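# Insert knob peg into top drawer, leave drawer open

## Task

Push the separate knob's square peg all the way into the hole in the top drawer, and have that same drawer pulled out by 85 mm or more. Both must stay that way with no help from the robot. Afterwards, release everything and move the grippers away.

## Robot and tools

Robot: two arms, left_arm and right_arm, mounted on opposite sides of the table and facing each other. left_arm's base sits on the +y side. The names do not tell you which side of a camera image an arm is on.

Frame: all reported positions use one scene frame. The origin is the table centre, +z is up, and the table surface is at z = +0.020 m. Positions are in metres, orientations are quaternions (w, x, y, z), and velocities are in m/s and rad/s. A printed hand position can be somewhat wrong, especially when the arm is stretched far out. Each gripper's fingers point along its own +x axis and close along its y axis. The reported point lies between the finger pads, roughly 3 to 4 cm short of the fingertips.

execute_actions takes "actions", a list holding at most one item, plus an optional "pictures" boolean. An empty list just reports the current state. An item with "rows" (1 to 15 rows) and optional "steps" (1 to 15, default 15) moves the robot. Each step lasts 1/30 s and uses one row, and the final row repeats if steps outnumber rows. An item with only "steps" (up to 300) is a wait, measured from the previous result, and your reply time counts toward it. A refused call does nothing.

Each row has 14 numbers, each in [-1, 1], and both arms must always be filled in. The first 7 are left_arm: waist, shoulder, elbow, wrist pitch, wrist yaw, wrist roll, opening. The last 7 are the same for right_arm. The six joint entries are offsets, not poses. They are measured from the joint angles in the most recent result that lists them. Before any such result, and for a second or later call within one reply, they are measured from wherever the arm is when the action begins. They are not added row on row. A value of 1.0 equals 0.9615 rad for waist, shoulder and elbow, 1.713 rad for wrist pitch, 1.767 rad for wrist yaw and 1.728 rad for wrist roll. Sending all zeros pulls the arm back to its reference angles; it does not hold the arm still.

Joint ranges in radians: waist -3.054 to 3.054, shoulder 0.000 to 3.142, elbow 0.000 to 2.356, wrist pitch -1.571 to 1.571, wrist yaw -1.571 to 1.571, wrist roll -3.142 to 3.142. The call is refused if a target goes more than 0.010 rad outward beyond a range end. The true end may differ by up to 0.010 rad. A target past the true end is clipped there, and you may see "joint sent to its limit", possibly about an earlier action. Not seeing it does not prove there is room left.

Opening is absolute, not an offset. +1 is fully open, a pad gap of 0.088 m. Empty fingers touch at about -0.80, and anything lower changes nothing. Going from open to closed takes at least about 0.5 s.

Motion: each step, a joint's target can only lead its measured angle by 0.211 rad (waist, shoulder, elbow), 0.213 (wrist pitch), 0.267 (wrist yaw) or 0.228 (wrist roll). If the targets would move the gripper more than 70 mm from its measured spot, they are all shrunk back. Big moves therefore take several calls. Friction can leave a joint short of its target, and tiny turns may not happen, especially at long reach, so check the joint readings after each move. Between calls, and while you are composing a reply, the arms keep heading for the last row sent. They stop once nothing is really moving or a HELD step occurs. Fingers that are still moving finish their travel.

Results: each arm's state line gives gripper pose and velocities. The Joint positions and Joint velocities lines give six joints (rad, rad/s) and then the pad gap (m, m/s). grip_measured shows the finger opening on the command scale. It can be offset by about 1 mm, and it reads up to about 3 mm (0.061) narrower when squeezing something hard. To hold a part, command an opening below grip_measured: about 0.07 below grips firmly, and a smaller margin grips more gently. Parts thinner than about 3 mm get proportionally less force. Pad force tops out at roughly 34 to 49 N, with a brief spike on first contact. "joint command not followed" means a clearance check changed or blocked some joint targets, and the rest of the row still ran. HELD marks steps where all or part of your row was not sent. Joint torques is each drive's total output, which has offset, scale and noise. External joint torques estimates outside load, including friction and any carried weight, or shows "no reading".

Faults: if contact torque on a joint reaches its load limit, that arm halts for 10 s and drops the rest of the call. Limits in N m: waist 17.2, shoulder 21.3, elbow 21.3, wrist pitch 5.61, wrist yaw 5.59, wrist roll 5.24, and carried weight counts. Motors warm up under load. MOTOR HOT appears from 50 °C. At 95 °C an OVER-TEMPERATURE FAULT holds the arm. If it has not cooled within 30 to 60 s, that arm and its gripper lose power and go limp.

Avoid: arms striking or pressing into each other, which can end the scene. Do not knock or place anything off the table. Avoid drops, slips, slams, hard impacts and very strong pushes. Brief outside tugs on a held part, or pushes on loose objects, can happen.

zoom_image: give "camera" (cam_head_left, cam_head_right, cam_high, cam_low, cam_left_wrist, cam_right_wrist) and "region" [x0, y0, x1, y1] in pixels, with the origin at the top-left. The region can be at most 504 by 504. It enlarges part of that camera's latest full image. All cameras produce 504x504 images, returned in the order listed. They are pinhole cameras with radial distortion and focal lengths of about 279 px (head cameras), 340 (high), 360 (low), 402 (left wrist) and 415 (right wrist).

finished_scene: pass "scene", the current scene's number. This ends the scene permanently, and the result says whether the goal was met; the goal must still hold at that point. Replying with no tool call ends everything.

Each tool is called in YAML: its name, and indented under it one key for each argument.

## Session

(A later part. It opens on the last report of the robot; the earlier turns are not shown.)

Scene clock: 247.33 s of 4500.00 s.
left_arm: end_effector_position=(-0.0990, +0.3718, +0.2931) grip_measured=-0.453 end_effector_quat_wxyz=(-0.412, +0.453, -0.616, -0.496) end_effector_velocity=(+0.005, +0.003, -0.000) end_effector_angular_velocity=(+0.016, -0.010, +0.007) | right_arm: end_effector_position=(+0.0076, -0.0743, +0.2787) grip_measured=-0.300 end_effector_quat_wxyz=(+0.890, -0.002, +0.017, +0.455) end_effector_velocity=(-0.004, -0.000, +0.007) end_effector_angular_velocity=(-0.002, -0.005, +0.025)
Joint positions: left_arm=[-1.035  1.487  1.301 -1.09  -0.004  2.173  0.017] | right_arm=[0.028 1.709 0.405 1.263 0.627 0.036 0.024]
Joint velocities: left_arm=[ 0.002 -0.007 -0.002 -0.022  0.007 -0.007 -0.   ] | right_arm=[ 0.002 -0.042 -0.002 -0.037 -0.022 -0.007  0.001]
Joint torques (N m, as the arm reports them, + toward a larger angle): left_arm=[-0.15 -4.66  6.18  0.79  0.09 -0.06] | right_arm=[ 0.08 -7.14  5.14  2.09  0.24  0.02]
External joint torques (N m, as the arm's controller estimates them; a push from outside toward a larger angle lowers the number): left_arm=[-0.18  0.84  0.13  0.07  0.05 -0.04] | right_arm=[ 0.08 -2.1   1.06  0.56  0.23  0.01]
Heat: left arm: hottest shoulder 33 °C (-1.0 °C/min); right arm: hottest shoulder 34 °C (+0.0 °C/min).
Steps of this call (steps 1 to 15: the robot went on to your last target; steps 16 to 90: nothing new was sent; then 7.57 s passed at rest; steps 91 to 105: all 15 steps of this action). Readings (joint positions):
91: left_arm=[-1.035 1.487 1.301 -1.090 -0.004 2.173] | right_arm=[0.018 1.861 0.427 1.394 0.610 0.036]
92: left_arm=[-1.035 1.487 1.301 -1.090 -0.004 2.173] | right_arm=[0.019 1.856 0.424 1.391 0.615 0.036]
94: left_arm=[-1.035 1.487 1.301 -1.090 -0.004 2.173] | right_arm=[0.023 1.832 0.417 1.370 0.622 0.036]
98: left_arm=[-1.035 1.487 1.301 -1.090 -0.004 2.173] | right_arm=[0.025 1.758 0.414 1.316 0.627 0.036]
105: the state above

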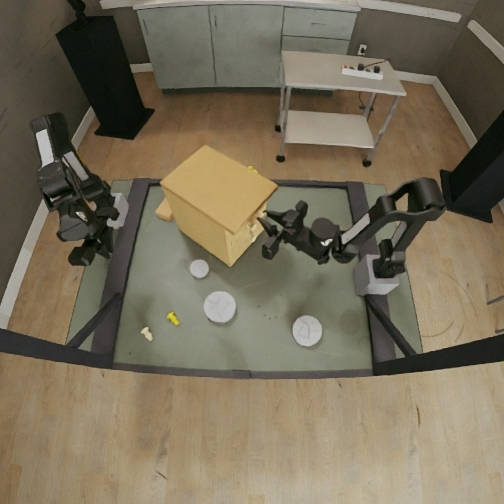

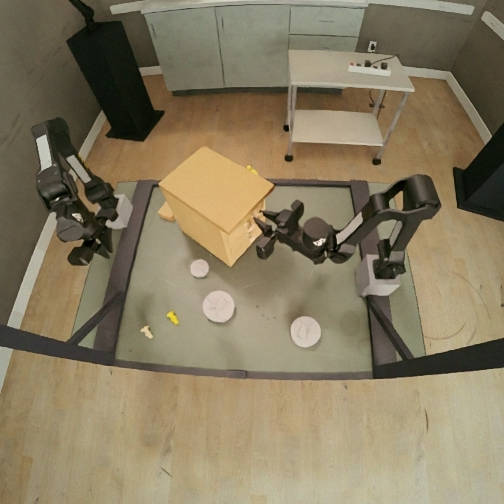

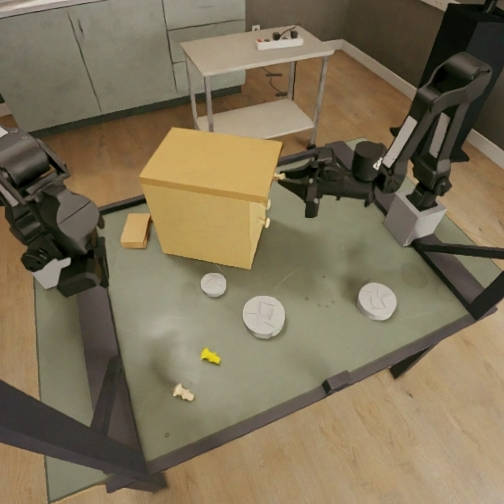

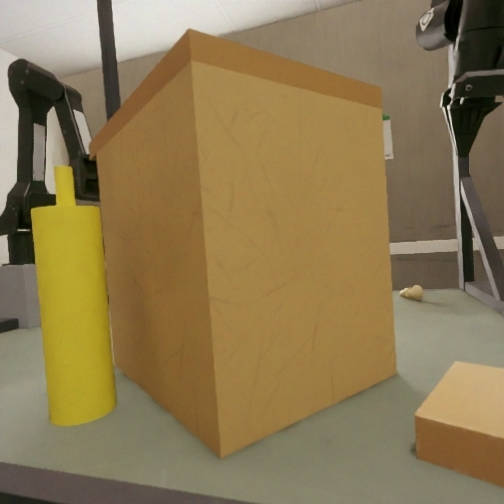

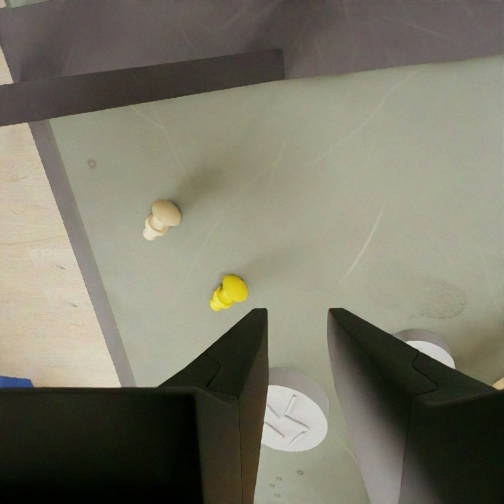

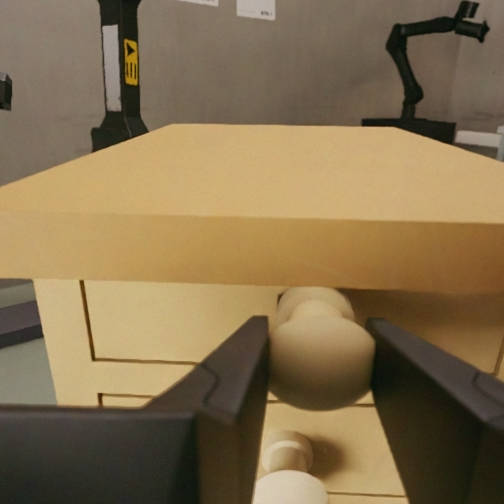

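execute_actions:
  actions:
    - {"rows":[[0,0,0,0,0,0,-0.45,0,-0.045,0.015,0.008,0,0,-0.305]]}
  pictures: false

execute_actions:
  actions:
    - {"rows":[[0,0,0,0,0,0,-0.45,0,0,0,0,0,0,-0.44],[0,0,0,0,0,0,-0.45,0,0,0,0,0,0,-0.44],[0,0,0,0,0,0,-0.45,0,0.04,0,0.02,0,0,-0.44],[0,0,0,0,0,0,-0.45,0,0.08,0,0.04,0,0,-0.44],[0,0,0,0,0,0,-0.45,0,0.12,0,0.07,0,0,-0.44],[0,0,0,0,0,0,-0.45,0,0.16,0.02,0.09,0.008,0,-0.44]]}

Scene clock: 255.77 s of 4500.00 s.
left_arm: end_effector_position=(-0.0990, +0.3718, +0.2931) grip_measured=-0.453 end_effector_quat_wxyz=(-0.412, +0.453, -0.616, -0.496) end_effector_velocity=(+0.003, +0.001, -0.003) end_effector_angular_velocity=(+0.004, -0.017, +0.007) | right_arm: end_effector_position=(+0.0071, -0.0746, +0.2820) grip_measured=-0.295 end_effector_quat_wxyz=(+0.890, +0.001, +0.016, +0.456) end_effector_velocity=(+0.002, -0.001, +0.000) end_effector_angular_velocity=(+0.002, +0.006, -0.000)
Joint positions: left_arm=[-1.035  1.487  1.301 -1.09  -0.004  2.173  0.017] | right_arm=[0.029 1.698 0.405 1.26  0.626 0.036 0.025]
Joint velocities: left_arm=[-0.002  0.002 -0.007 -0.007 -0.007 -0.007 -0.   ] | right_arm=[-0.007 -0.007 -0.002 -0.007 -0.007  0.007 -0.   ]
Joint torques (N m, as the arm reports them, + toward a larger angle): left_arm=[-0.11 -4.57  6.08  0.86  0.09 -0.04] | right_arm=[-0.13 -7.45  6.46  2.49  0.07  0.02]
External joint torques (N m, as the arm's controller estimates them; a push from outside toward a larger angle lowers the number): left_arm=[-0.11  0.79  0.08  0.14  0.04 -0.02] | right_arm=[-0.11 -2.37  2.31  0.93  0.06  0.01]
Heat: left arm: hottest shoulder 33 °C (-1.0 °C/min); right arm: hottest shoulder 35 °C (+2.0 °C/min).
Steps of this call (steps 1 to 15: the robot went on to your last target; steps 16 to 90: nothing new was sent; then 4.93 s passed at rest; steps 91 to 105: all 15 steps of this action). Readings (joint positions):
91: left_arm=[-1.035 1.487 1.301 -1.090 -0.004 2.173] | right_arm=[0.028 1.704 0.405 1.260 0.627 0.036]
92: left_arm=[-1.035 1.487 1.301 -1.090 -0.004 2.173] | right_arm=[0.028 1.702 0.405 1.260 0.627 0.036]
94: left_arm=[-1.035 1.487 1.301 -1.090 -0.004 2.173] | right_arm=[0.029 1.699 0.405 1.260 0.626 0.036]
98: left_arm=[-1.035 1.487 1.301 -1.090 -0.004 2.173] | right_arm=[0.029 1.698 0.405 1.260 0.626 0.036]
105: the state above

Scene clock: 256.27 s of 4500.00 s.
left_arm: end_effector_position=(-0.0990, +0.3718, +0.2931) grip_measured=-0.453 end_effector_quat_wxyz=(-0.412, +0.453, -0.616, -0.496) end_effector_velocity=(-0.001, -0.001, +0.000) end_effector_angular_velocity=(-0.008, +0.004, +0.007) | right_arm: end_effector_position=(+0.0084, -0.0687, +0.2615) grip_measured=-0.295 end_effector_quat_wxyz=(+0.892, +0.006, +0.013, +0.451) end_effector_velocity=(+0.000, +0.005, +0.002) end_effector_angular_velocity=(+0.008, -0.006, +0.005)
Joint positions: left_arm=[-1.035  1.487  1.301 -1.09  -0.004  2.173  0.017] | right_arm=[0.029 1.844 0.415 1.407 0.637 0.036 0.025]
Joint velocities: left_arm=[-0.002 -0.002 -0.002  0.007 -0.007 -0.007 -0.   ] | right_arm=[-0.002  0.012  0.017  0.007 -0.007 -0.007 -0.   ]
Joint torques (N m, as the arm reports them, + toward a larger angle): left_arm=[ 0.03 -4.74  6.08  0.81  0.08 -0.02] | right_arm=[ 0.02 -4.07  4.96  1.64  0.16  0.02]
External joint torques (N m, as the arm's controller estimates them; a push from outside toward a larger angle lowers the number): left_arm=[ 0.02  0.71 -0.05  0.04  0.04  0.  ] | right_arm=[0.03 1.32 1.54 0.12 0.14 0.01]
Heat: left arm: hottest shoulder 33 °C (-1.0 °C/min); right arm: hottest shoulder 35 °C (+2.0 °C/min).
Steps of this call (steps 1 to 15: all 15 steps of this action). Readings (joint positions):
1: left_arm=[-1.035 1.487 1.301 -1.090 -0.004 2.173] | right_arm=[0.029 1.698 0.403 1.259 0.626 0.036]
2: left_arm=[-1.035 1.487 1.301 -1.090 -0.004 2.173] | right_arm=[0.029 1.698 0.403 1.258 0.626 0.036]
4: left_arm=[-1.035 1.487 1.301 -1.090 -0.004 2.173] | right_arm=[0.029 1.717 0.403 1.276 0.627 0.036]
8: left_arm=[-1.035 1.487 1.301 -1.090 -0.004 2.173] | right_arm=[0.029 1.811 0.410 1.371 0.632 0.036]
15: the state above

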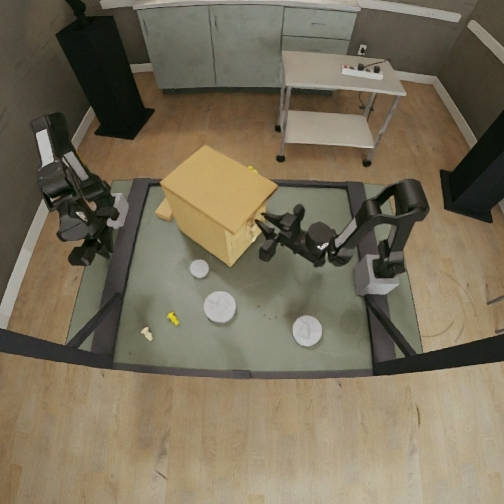

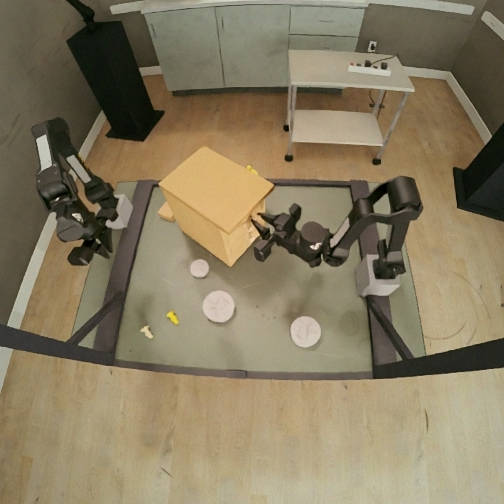

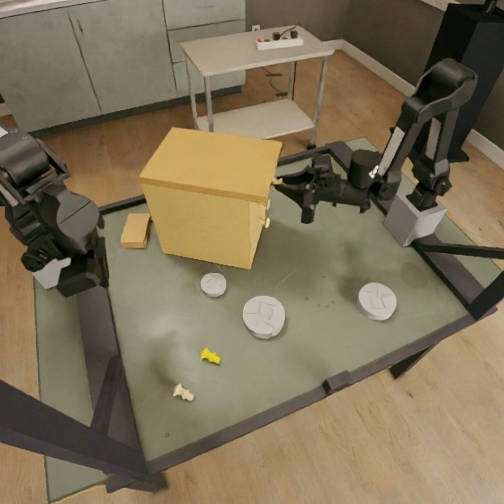

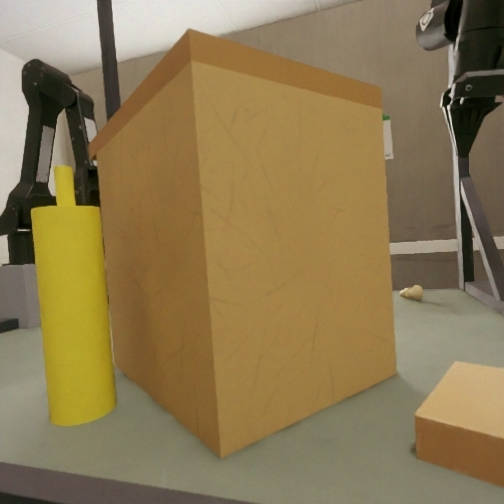

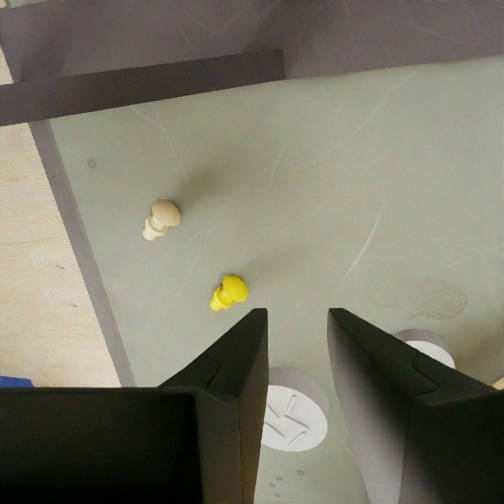

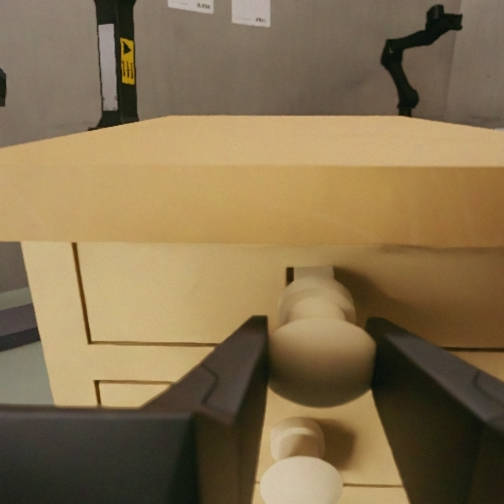

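execute_actions:
  actions:
    - {"rows":[[0,0,0,0,0,0,-0.45,0,-0.03,0.01,-0.04,0,0.01,-0.44],[0,0,0,0,0,0,-0.45,0,-0.06,0.02,-0.08,0,0.02,-0.44],[0,0,0,0,0,0,-0.45,-0.01,-0.09,0.035,-0.12,-0.005,0.03,-0.44],[0,0,0,0,0,0,-0.45,-0.015,-0.12,0.05,-0.16,-0.008,0.04,-0.44],[0,0,0,0,0,0,-0.45,-0.02,-0.145,0.065,-0.197,-0.012,0.052,-0.44]]}

Scene clock: 269.53 s of 4500.00 s.
left_arm: end_effector_position=(-0.0990, +0.3718, +0.2931) grip_measured=-0.453 end_effector_quat_wxyz=(-0.412, +0.453, -0.616, -0.496) end_effector_velocity=(+0.003, -0.001, -0.001) end_effector_angular_velocity=(-0.001, -0.009, +0.012) | right_arm: end_effector_position=(+0.0121, -0.0633, +0.2607) grip_measured=-0.295 end_effector_quat_wxyz=(+0.891, -0.024, +0.067, +0.448) end_effector_velocity=(+0.002, -0.001, +0.002) end_effector_angular_velocity=(+0.020, +0.016, -0.013)
Joint positions: left_arm=[-1.035  1.487  1.301 -1.09  -0.004  2.173  0.017] | right_arm=[0.013 1.716 0.469 1.073 0.619 0.119 0.025]
Joint velocities: left_arm=[ 0.002 -0.002 -0.002 -0.007 -0.007 -0.007  0.   ] | right_arm=[-0.002 -0.002 -0.002  0.007  0.007  0.022 -0.   ]
Joint torques (N m, as the arm reports them, + toward a larger angle): left_arm=[-0.15 -4.7   6.13  0.83  0.09  0.  ] | right_arm=[-0.3  -5.83  5.98  1.3  -0.03  0.18]
External joint torques (N m, as the arm's controller estimates them; a push from outside toward a larger angle lowers the number): left_arm=[-0.18  0.75  0.06  0.09  0.05  0.02] | right_arm=[-0.28 -0.28  1.52 -0.29 -0.1   0.17]
Heat: left arm: hottest shoulder 33 °C (+0.0 °C/min); right arm: hottest shoulder 34 °C (+0.0 °C/min).
Steps of this call (steps 1 to 15: the robot went on to your last target; steps 16 to 90: nothing new was sent; then 9.77 s passed at rest; steps 91 to 105: all 15 steps of this action). Readings (joint positions):
91: left_arm=[-1.035 1.487 1.301 -1.090 -0.004 2.173] | right_arm=[0.029 1.844 0.415 1.402 0.637 0.036]
92: left_arm=[-1.035 1.487 1.301 -1.090 -0.004 2.173] | right_arm=[0.029 1.835 0.417 1.368 0.637 0.042]
94: left_arm=[-1.035 1.487 1.301 -1.090 -0.004 2.173] | right_arm=[0.027 1.803 0.426 1.267 0.635 0.065]
98: left_arm=[-1.035 1.487 1.301 -1.090 -0.004 2.173] | right_arm=[0.015 1.734 0.459 1.121 0.623 0.106]
105: the state above

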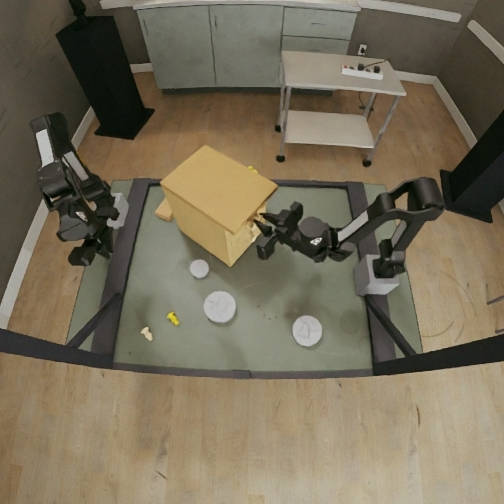

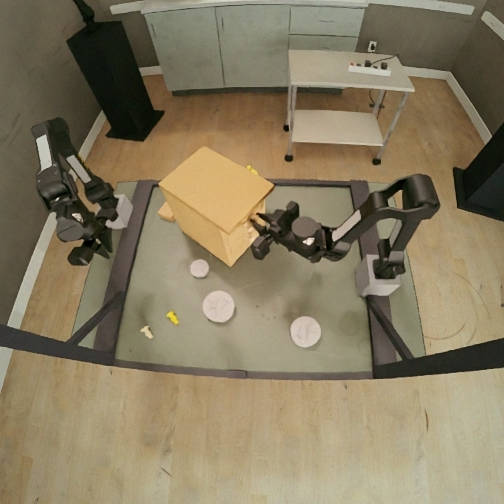

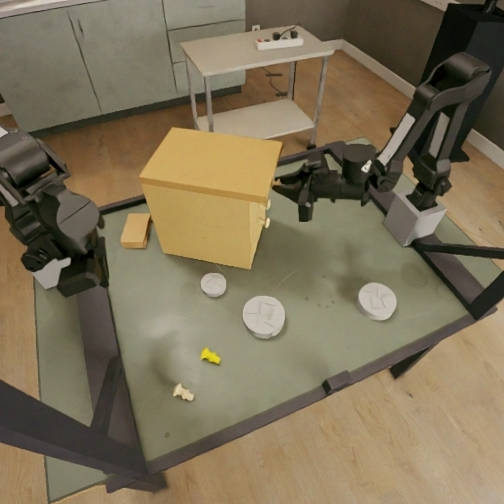

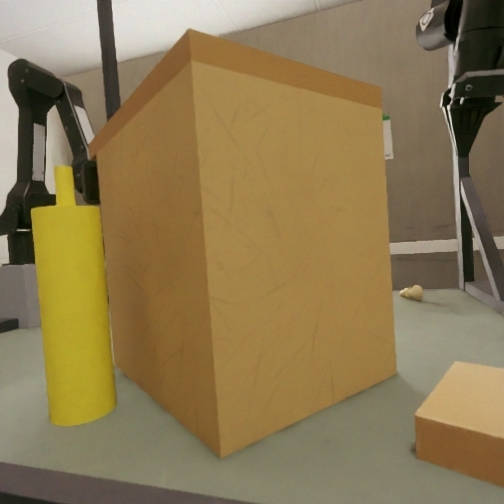

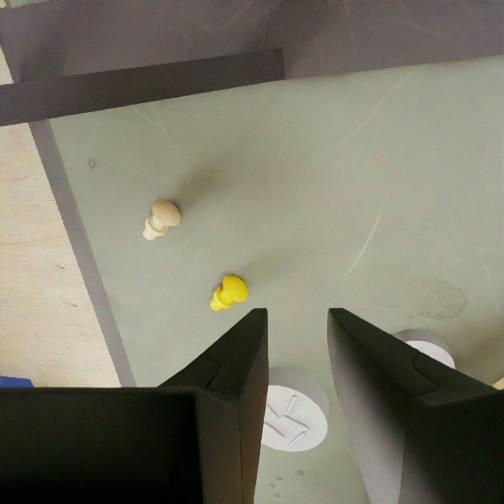

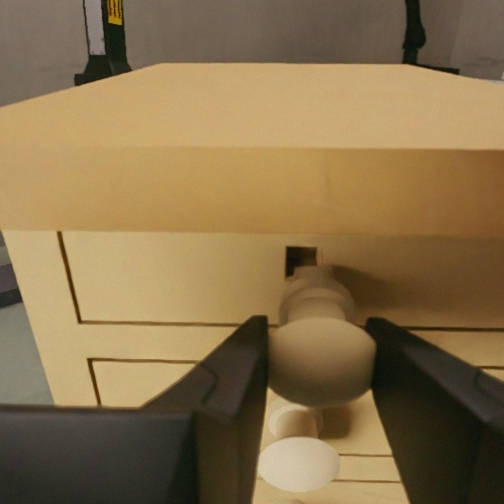

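execute_actions:
  actions:
    - {"rows":[[0,0,0,0,0,0,-0.45,-0.018,0.028,0.04,-0.007,-0.011,0,-0.44]]}

zoom_image:
  camera: "cam_right_wrist"
  region: [240,200,400,360]

Scene clock: 276.13 s of 4500.00 s.
left_arm: end_effector_position=(-0.0990, +0.3718, +0.2931) grip_measured=-0.453 end_effector_quat_wxyz=(-0.412, +0.453, -0.616, -0.496) end_effector_velocity=(+0.002, +0.003, -0.002) end_effector_angular_velocity=(+0.014, -0.006, +0.002) | right_arm: end_effector_position=(+0.0148, -0.0574, +0.2594) grip_measured=-0.295 end_effector_quat_wxyz=(+0.890, -0.025, +0.069, +0.449) end_effector_velocity=(+0.000, +0.000, -0.003) end_effector_angular_velocity=(-0.021, -0.004, +0.006)
Joint positions: left_arm=[-1.035  1.487  1.301 -1.09  -0.004  2.173  0.017] | right_arm=[0.002 1.735 0.493 1.064 0.604 0.12  0.025]
Joint velocities: left_arm=[-0.002 -0.002 -0.007 -0.007  0.007 -0.007  0.   ] | right_arm=[-0.002 -0.002  0.002 -0.022 -0.007 -0.007 -0.   ]
Joint torques (N m, as the arm reports them, + toward a larger angle): left_arm=[-0.07 -4.56  6.11  0.82  0.06 -0.01] | right_arm=[-0.53 -4.02  6.77  1.24 -0.13 -0.01]
External joint torques (N m, as the arm's controller estimates them; a push from outside toward a larger angle lowers the number): left_arm=[-0.08  0.91  0.06  0.1   0.01  0.01] | right_arm=[-0.53  1.55  2.34 -0.34 -0.2  -0.02]
Heat: left arm: hottest shoulder 33 °C (+0.0 °C/min); right arm: hottest shoulder 34 °C (+0.0 °C/min).
Steps of this call (steps 1 to 15: the robot went on to your last target; steps 16 to 90: nothing new was sent; then 3.10 s passed at rest; steps 91 to 105: all 15 steps of this action). Readings (joint positions):
91: left_arm=[-1.035 1.487 1.301 -1.090 -0.004 2.173] | right_arm=[0.012 1.717 0.472 1.069 0.615 0.120]
92: left_arm=[-1.035 1.487 1.301 -1.090 -0.004 2.173] | right_arm=[0.009 1.721 0.477 1.067 0.611 0.120]
94: left_arm=[-1.035 1.487 1.301 -1.090 -0.004 2.173] | right_arm=[0.002 1.730 0.490 1.065 0.606 0.120]
98: left_arm=[-1.035 1.487 1.301 -1.090 -0.004 2.173] | right_arm=[0.002 1.734 0.493 1.064 0.604 0.120]
105: the state above

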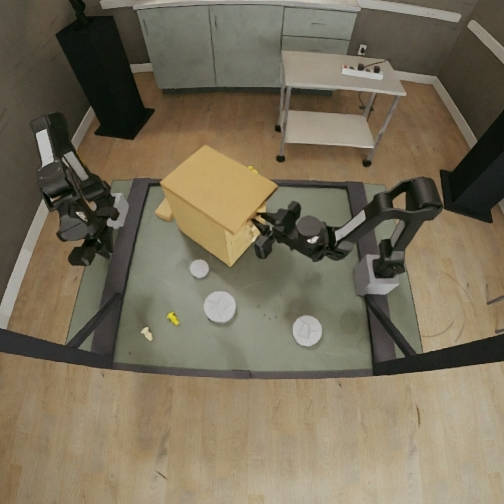

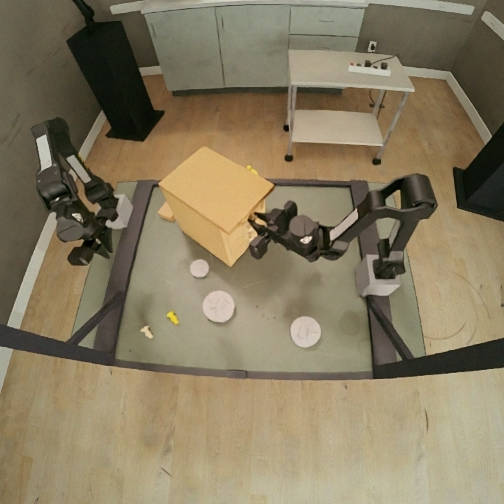

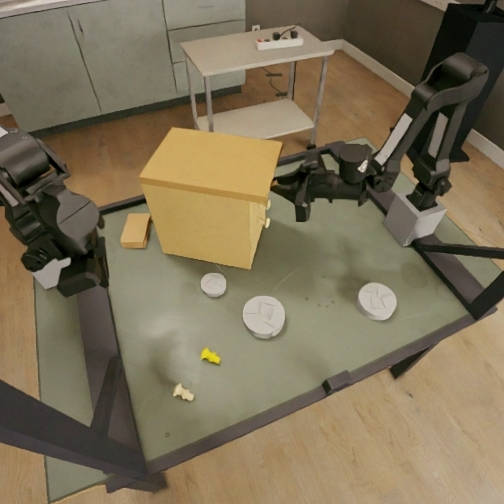

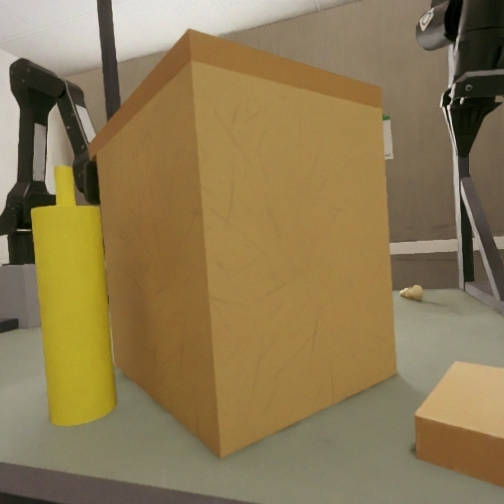

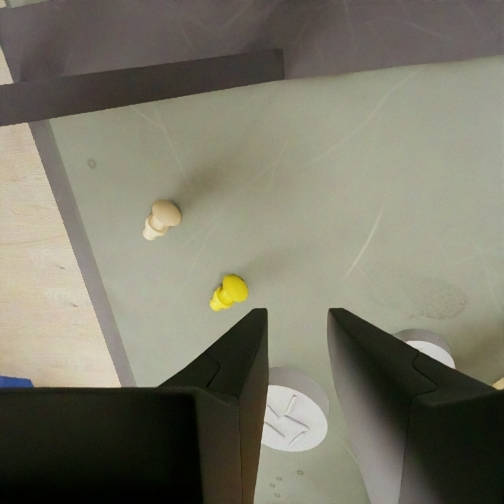

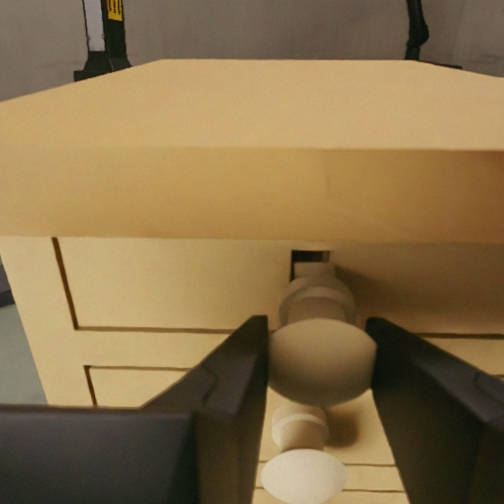

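Region (240, 200, 400, 360) of cam_right_wrist's 504x504 image, scaled by 3.150, with more detail than that image has.

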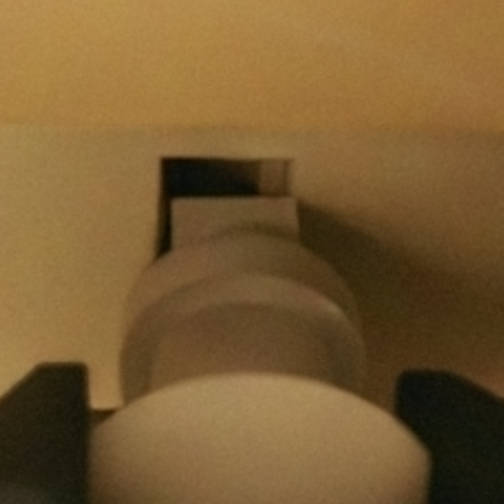

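Touching; need up 3 mm, left 0.7 mm.

execute_actions:
  actions:
    - {"rows":[[0,0,0,0,0,0,-0.45,0.007,-0.022,0,0,0,0,-0.44]]}

zoom_image:
  camera: "cam_right_wrist"
  region: [240,200,400,360]

Scene clock: 280.93 s of 4500.00 s.
left_arm: end_effector_position=(-0.0990, +0.3718, +0.2931) grip_measured=-0.453 end_effector_quat_wxyz=(-0.412, +0.453, -0.616, -0.496) end_effector_velocity=(+0.002, +0.001, -0.001) end_effector_angular_velocity=(-0.004, -0.011, -0.007) | right_arm: end_effector_position=(+0.0136, -0.0572, +0.2626) grip_measured=-0.295 end_effector_quat_wxyz=(+0.890, -0.022, +0.067, +0.451) end_effector_velocity=(-0.002, +0.002, -0.000) end_effector_angular_velocity=(+0.002, +0.010, +0.018)
Joint positions: left_arm=[-1.035  1.487  1.301 -1.09  -0.004  2.173  0.017] | right_arm=[0.005 1.726 0.493 1.063 0.604 0.12  0.025]
Joint velocities: left_arm=[-0.002 -0.002 -0.002 -0.007 -0.007  0.007  0.   ] | right_arm=[-0.002 -0.002  0.002 -0.007 -0.022  0.007 -0.   ]
Joint torques (N m, as the arm reports them, + toward a larger angle): left_arm=[-0.12 -4.48  6.11  0.85  0.05  0.03] | right_arm=[ 0.33 -6.    5.02  1.37  0.09  0.02]
External joint torques (N m, as the arm's controller estimates them; a push from outside toward a larger angle lowers the number): left_arm=[-0.12  0.97  0.04  0.11  0.    0.04] | right_arm=[ 0.32 -0.45  0.6  -0.21  0.03  0.01]
Heat: left arm: hottest shoulder 33 °C (+0.0 °C/min); right arm: hottest shoulder 34 °C (+0.0 °C/min).
Steps of this call (steps 1 to 15: the robot went on to your last target; steps 16 to 90: nothing new was sent; then 1.30 s passed at rest; steps 91 to 105: all 15 steps of this action). Readings (joint positions):
91: left_arm=[-1.035 1.487 1.301 -1.090 -0.004 2.173] | right_arm=[0.002 1.734 0.493 1.064 0.604 0.120]
92: left_arm=[-1.035 1.487 1.301 -1.090 -0.004 2.173] | right_arm=[0.002 1.734 0.493 1.063 0.604 0.120]
94: left_arm=[-1.035 1.487 1.301 -1.090 -0.004 2.173] | right_arm=[0.003 1.731 0.493 1.063 0.604 0.120]
98: left_arm=[-1.035 1.487 1.301 -1.090 -0.004 2.173] | right_arm=[0.005 1.727 0.493 1.063 0.604 0.120]
105: the state above

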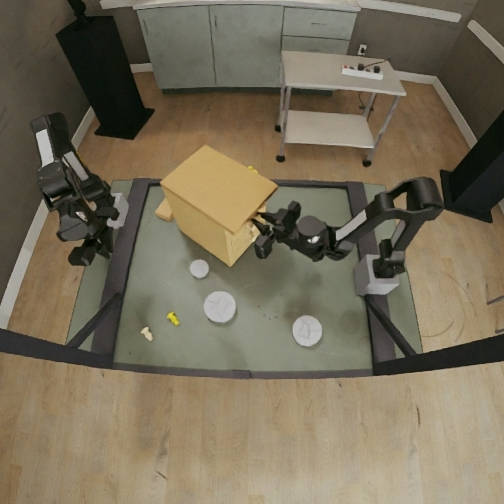

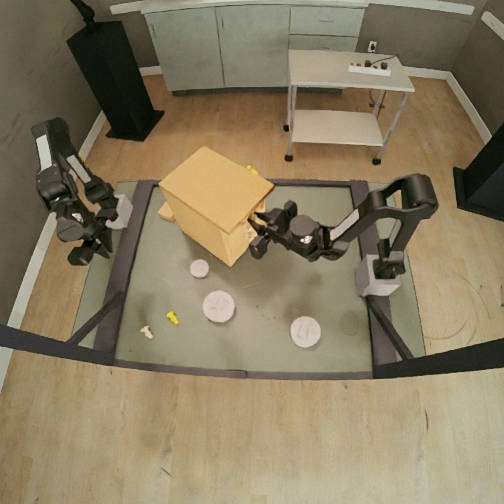

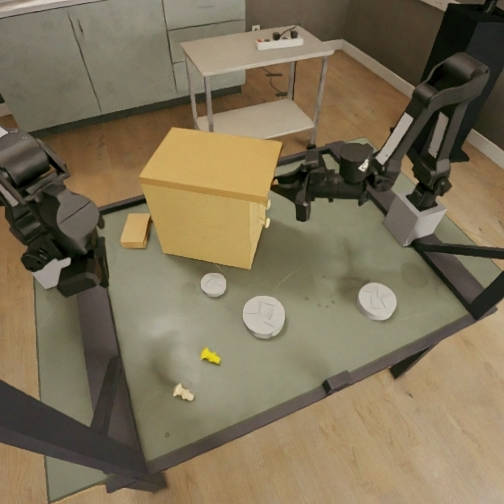

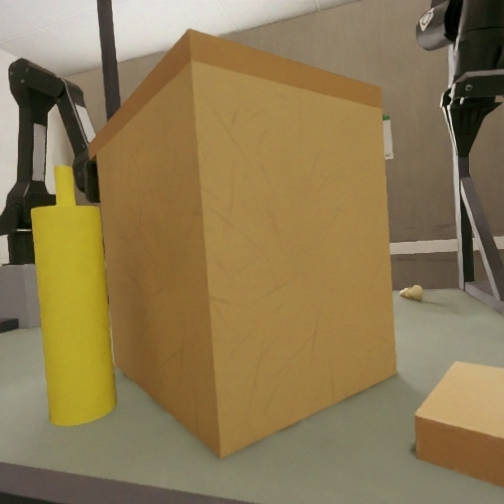

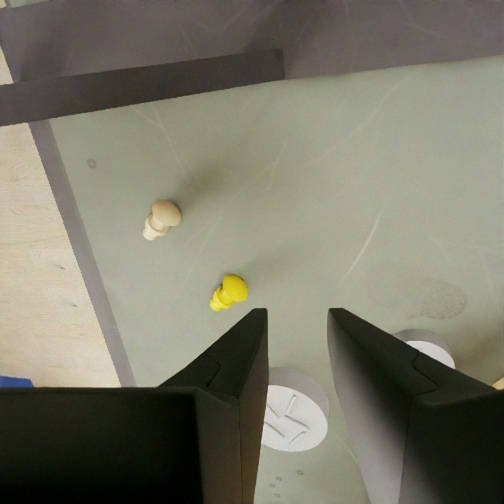

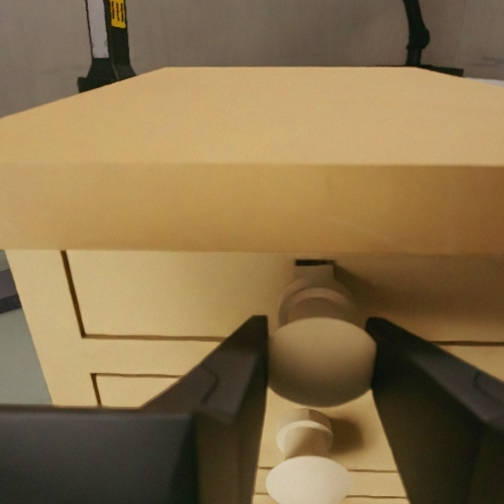

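Region (240, 200, 400, 360) of cam_right_wrist's 504x504 image, scaled by 3.150, with more detail than that image has.

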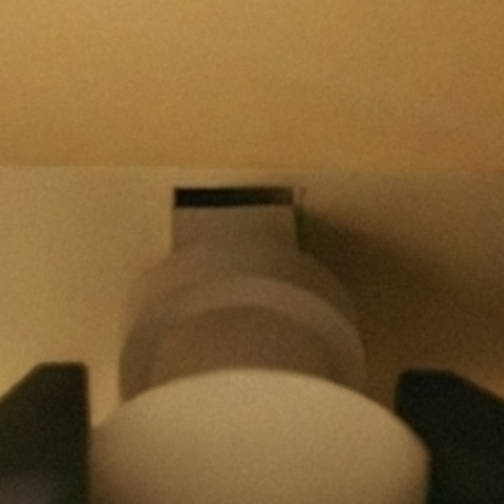

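execute_actions:
  actions:
    - {"rows":[[0,0,0,0,0,0,-0.45,-0.015,0.015,0.03,-0.005,-0.007,0,-0.44]]}

zoom_image:
  camera: "cam_right_wrist"
  region: [240,200,400,360]

Scene clock: 285.20 s of 4500.00 s.
left_arm: end_effector_position=(-0.0990, +0.3718, +0.2931) grip_measured=-0.453 end_effector_quat_wxyz=(-0.412, +0.453, -0.616, -0.496) end_effector_velocity=(-0.000, -0.001, +0.000) end_effector_angular_velocity=(-0.020, -0.003, +0.006) | right_arm: end_effector_position=(+0.0144, -0.0556, +0.2618) grip_measured=-0.295 end_effector_quat_wxyz=(+0.889, -0.023, +0.069, +0.451) end_effector_velocity=(+0.000, +0.000, +0.001) end_effector_angular_velocity=(+0.003, -0.005, +0.006)
Joint positions: left_arm=[-1.035  1.487  1.301 -1.09  -0.004  2.173  0.017] | right_arm=[0.001 1.731 0.5   1.056 0.598 0.12  0.025]
Joint velocities: left_arm=[-0.007 -0.002 -0.002  0.007 -0.022 -0.007 -0.   ] | right_arm=[-0.002 -0.002 -0.002  0.007 -0.007 -0.007  0.   ]
Joint torques (N m, as the arm reports them, + toward a larger angle): left_arm=[ 0.11 -4.62  6.06  0.82  0.08 -0.04] | right_arm=[-0.99 -3.88  7.69  1.26 -0.19  0.02]
External joint torques (N m, as the arm's controller estimates them; a push from outside toward a larger angle lowers the number): left_arm=[ 0.12  0.81 -0.01  0.08  0.03 -0.02] | right_arm=[-0.99  1.76  3.21 -0.34 -0.26  0.01]
Heat: left arm: hottest shoulder 33 °C (+0.0 °C/min); right arm: hottest shoulder 34 °C (+0.0 °C/min).
Steps of this call (steps 1 to 15: the robot went on to your last target; steps 16 to 90: nothing new was sent; then 0.77 s passed at rest; steps 91 to 105: all 15 steps of this action). Readings (joint positions):
91: left_arm=[-1.035 1.487 1.301 -1.090 -0.004 2.173] | right_arm=[0.004 1.726 0.494 1.063 0.603 0.120]
92: left_arm=[-1.035 1.487 1.301 -1.090 -0.004 2.173] | right_arm=[0.002 1.727 0.497 1.061 0.601 0.120]
94: left_arm=[-1.035 1.487 1.301 -1.090 -0.004 2.173] | right_arm=[0.001 1.728 0.500 1.058 0.600 0.120]
98: left_arm=[-1.035 1.487 1.301 -1.090 -0.004 2.173] | right_arm=[0.001 1.730 0.500 1.057 0.599 0.120]
105: the state above

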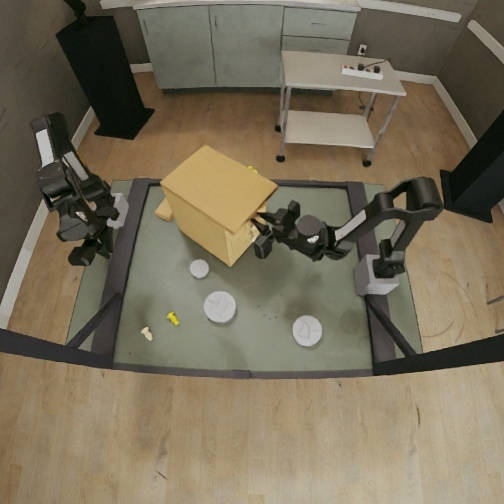

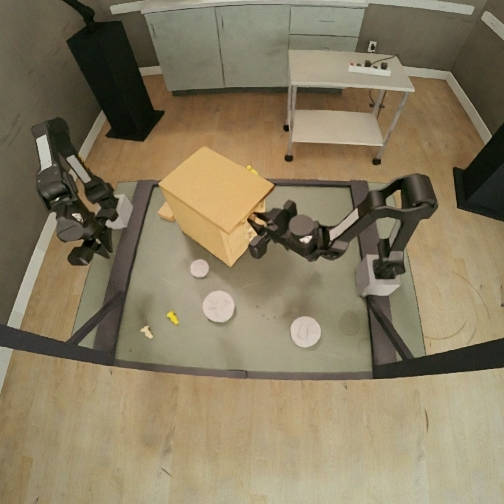

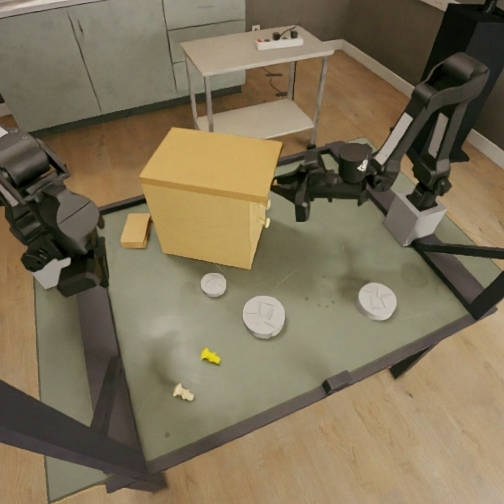

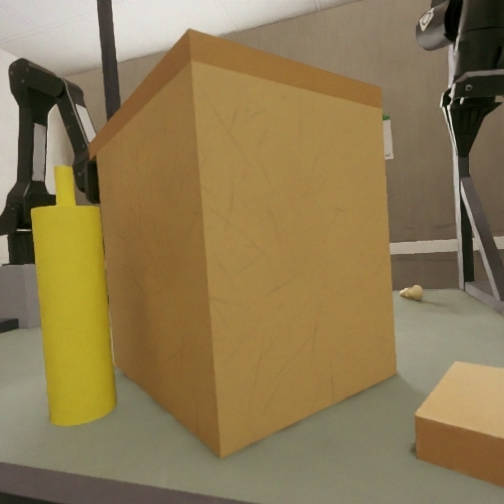

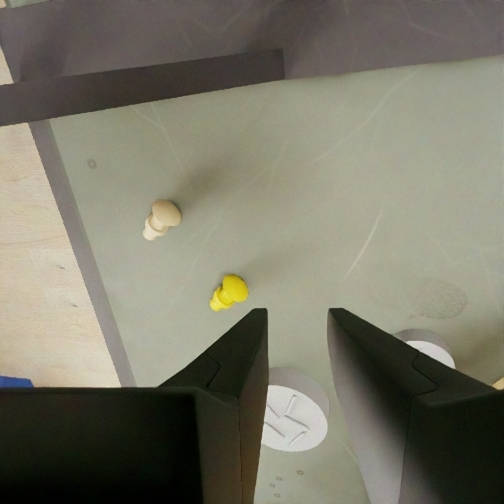

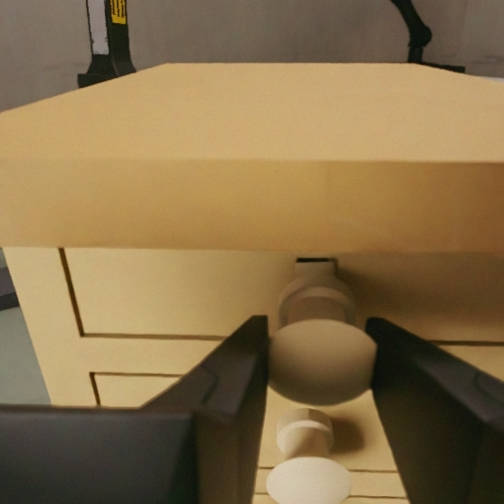

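Region (240, 200, 400, 360) of cam_right_wrist's 504x504 image, scaled by 3.150, with more detail than that image has.

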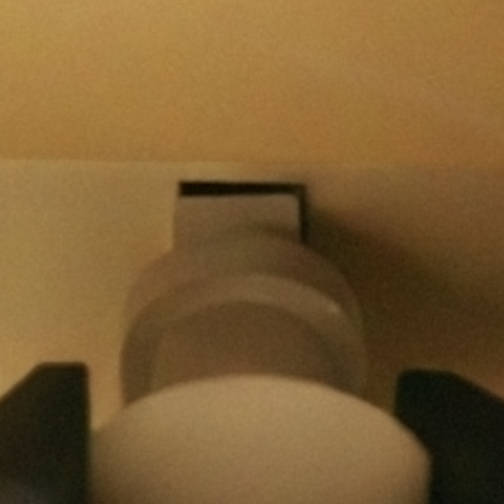

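execute_actions:
  actions:
    - {"rows":[[0,0,0,0,0,0,-0.45,-0.007,-0.021,0,0,0.004,0.014,-0.44]]}

zoom_image:
  camera: "cam_right_wrist"
  region: [240,200,400,360]

Scene clock: 290.17 s of 4500.00 s.
left_arm: end_effector_position=(-0.0990, +0.3718, +0.2931) grip_measured=-0.453 end_effector_quat_wxyz=(-0.412, +0.453, -0.616, -0.496) end_effector_velocity=(+0.007, -0.001, -0.001) end_effector_angular_velocity=(-0.002, -0.026, +0.030) | right_arm: end_effector_position=(+0.0146, -0.0559, +0.2645) grip_measured=-0.295 end_effector_quat_wxyz=(+0.890, -0.012, +0.071, +0.450) end_effector_velocity=(+0.000, -0.001, -0.002) end_effector_angular_velocity=(-0.030, -0.016, +0.008)
Joint positions: left_arm=[-1.035  1.487  1.301 -1.09  -0.004  2.173  0.017] | right_arm=[0.001 1.723 0.5   1.056 0.6   0.138 0.025]
Joint velocities: left_arm=[ 0.002 -0.002 -0.002 -0.022 -0.022 -0.022 -0.   ] | right_arm=[-0.002 -0.007 -0.002 -0.022 -0.007 -0.022  0.   ]
Joint torques (N m, as the arm reports them, + toward a larger angle): left_arm=[ 0.09 -4.67  6.04  0.83  0.08 -0.06] | right_arm=[-0.64 -6.04  5.09  1.39  0.3   0.18]
External joint torques (N m, as the arm's controller estimates them; a push from outside toward a larger angle lowers the number): left_arm=[ 0.06  0.83 -0.04  0.1   0.04 -0.04] | right_arm=[-0.64 -0.46  0.63 -0.18  0.24  0.17]
Heat: left arm: hottest shoulder 33 °C (+0.0 °C/min); right arm: hottest shoulder 34 °C (-1.0 °C/min).
Steps of this call (steps 1 to 15: the robot went on to your last target; steps 16 to 90: nothing new was sent; then 1.47 s passed at rest; steps 91 to 105: all 15 steps of this action). Readings (joint positions):
91: left_arm=[-1.035 1.487 1.301 -1.090 -0.004 2.173] | right_arm=[0.001 1.730 0.500 1.056 0.598 0.121]
92: left_arm=[-1.035 1.487 1.301 -1.090 -0.004 2.173] | right_arm=[0.001 1.729 0.500 1.056 0.598 0.125]
94: left_arm=[-1.035 1.487 1.301 -1.090 -0.004 2.173] | right_arm=[0.001 1.726 0.500 1.056 0.600 0.132]
98: left_arm=[-1.035 1.487 1.301 -1.090 -0.004 2.173] | right_arm=[0.001 1.723 0.500 1.056 0.600 0.136]
105: the state above

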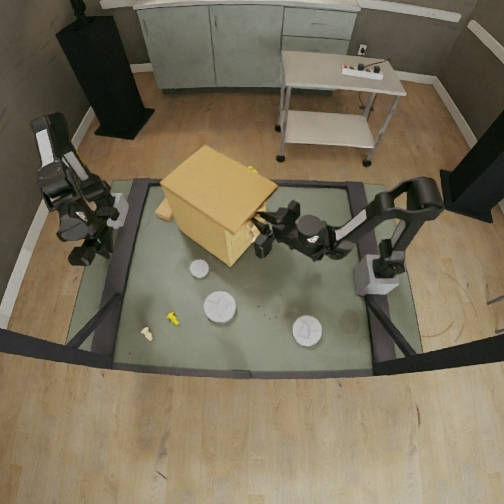

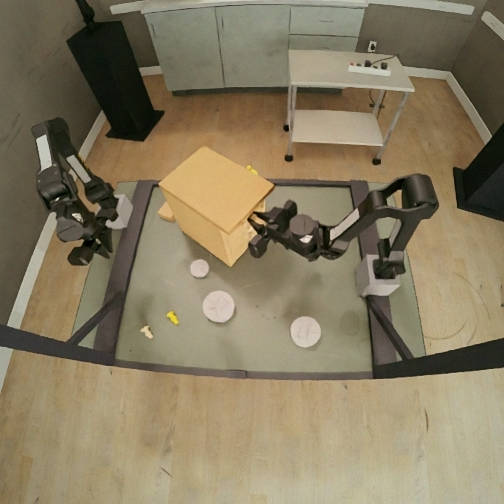

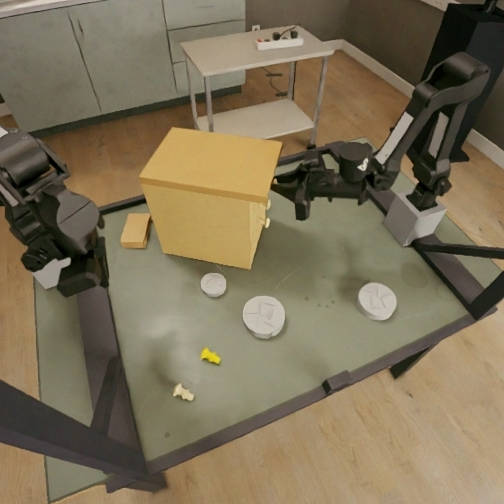

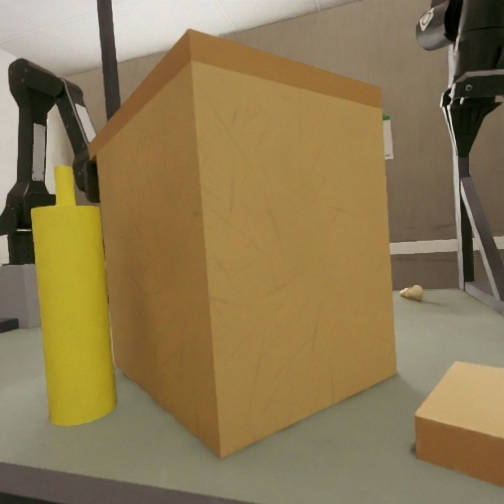

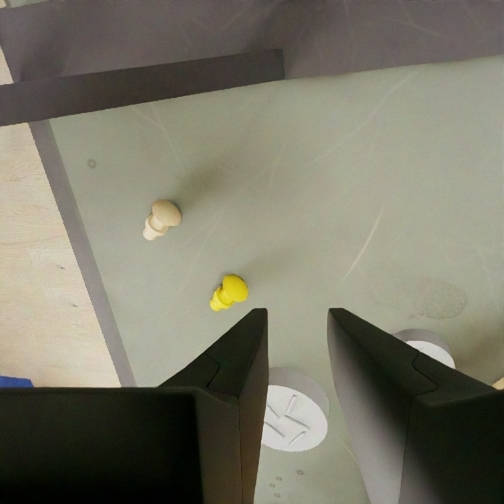

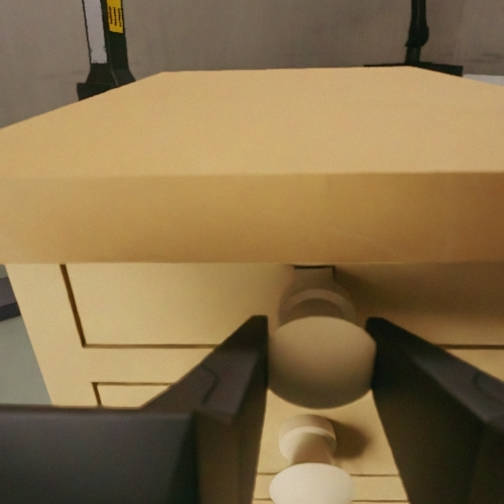

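Region (240, 200, 400, 360) of cam_right_wrist's 504x504 image, scaled by 3.150, with more detail than that image has.

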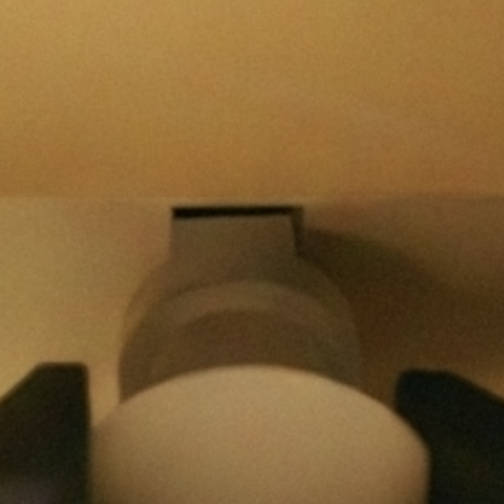

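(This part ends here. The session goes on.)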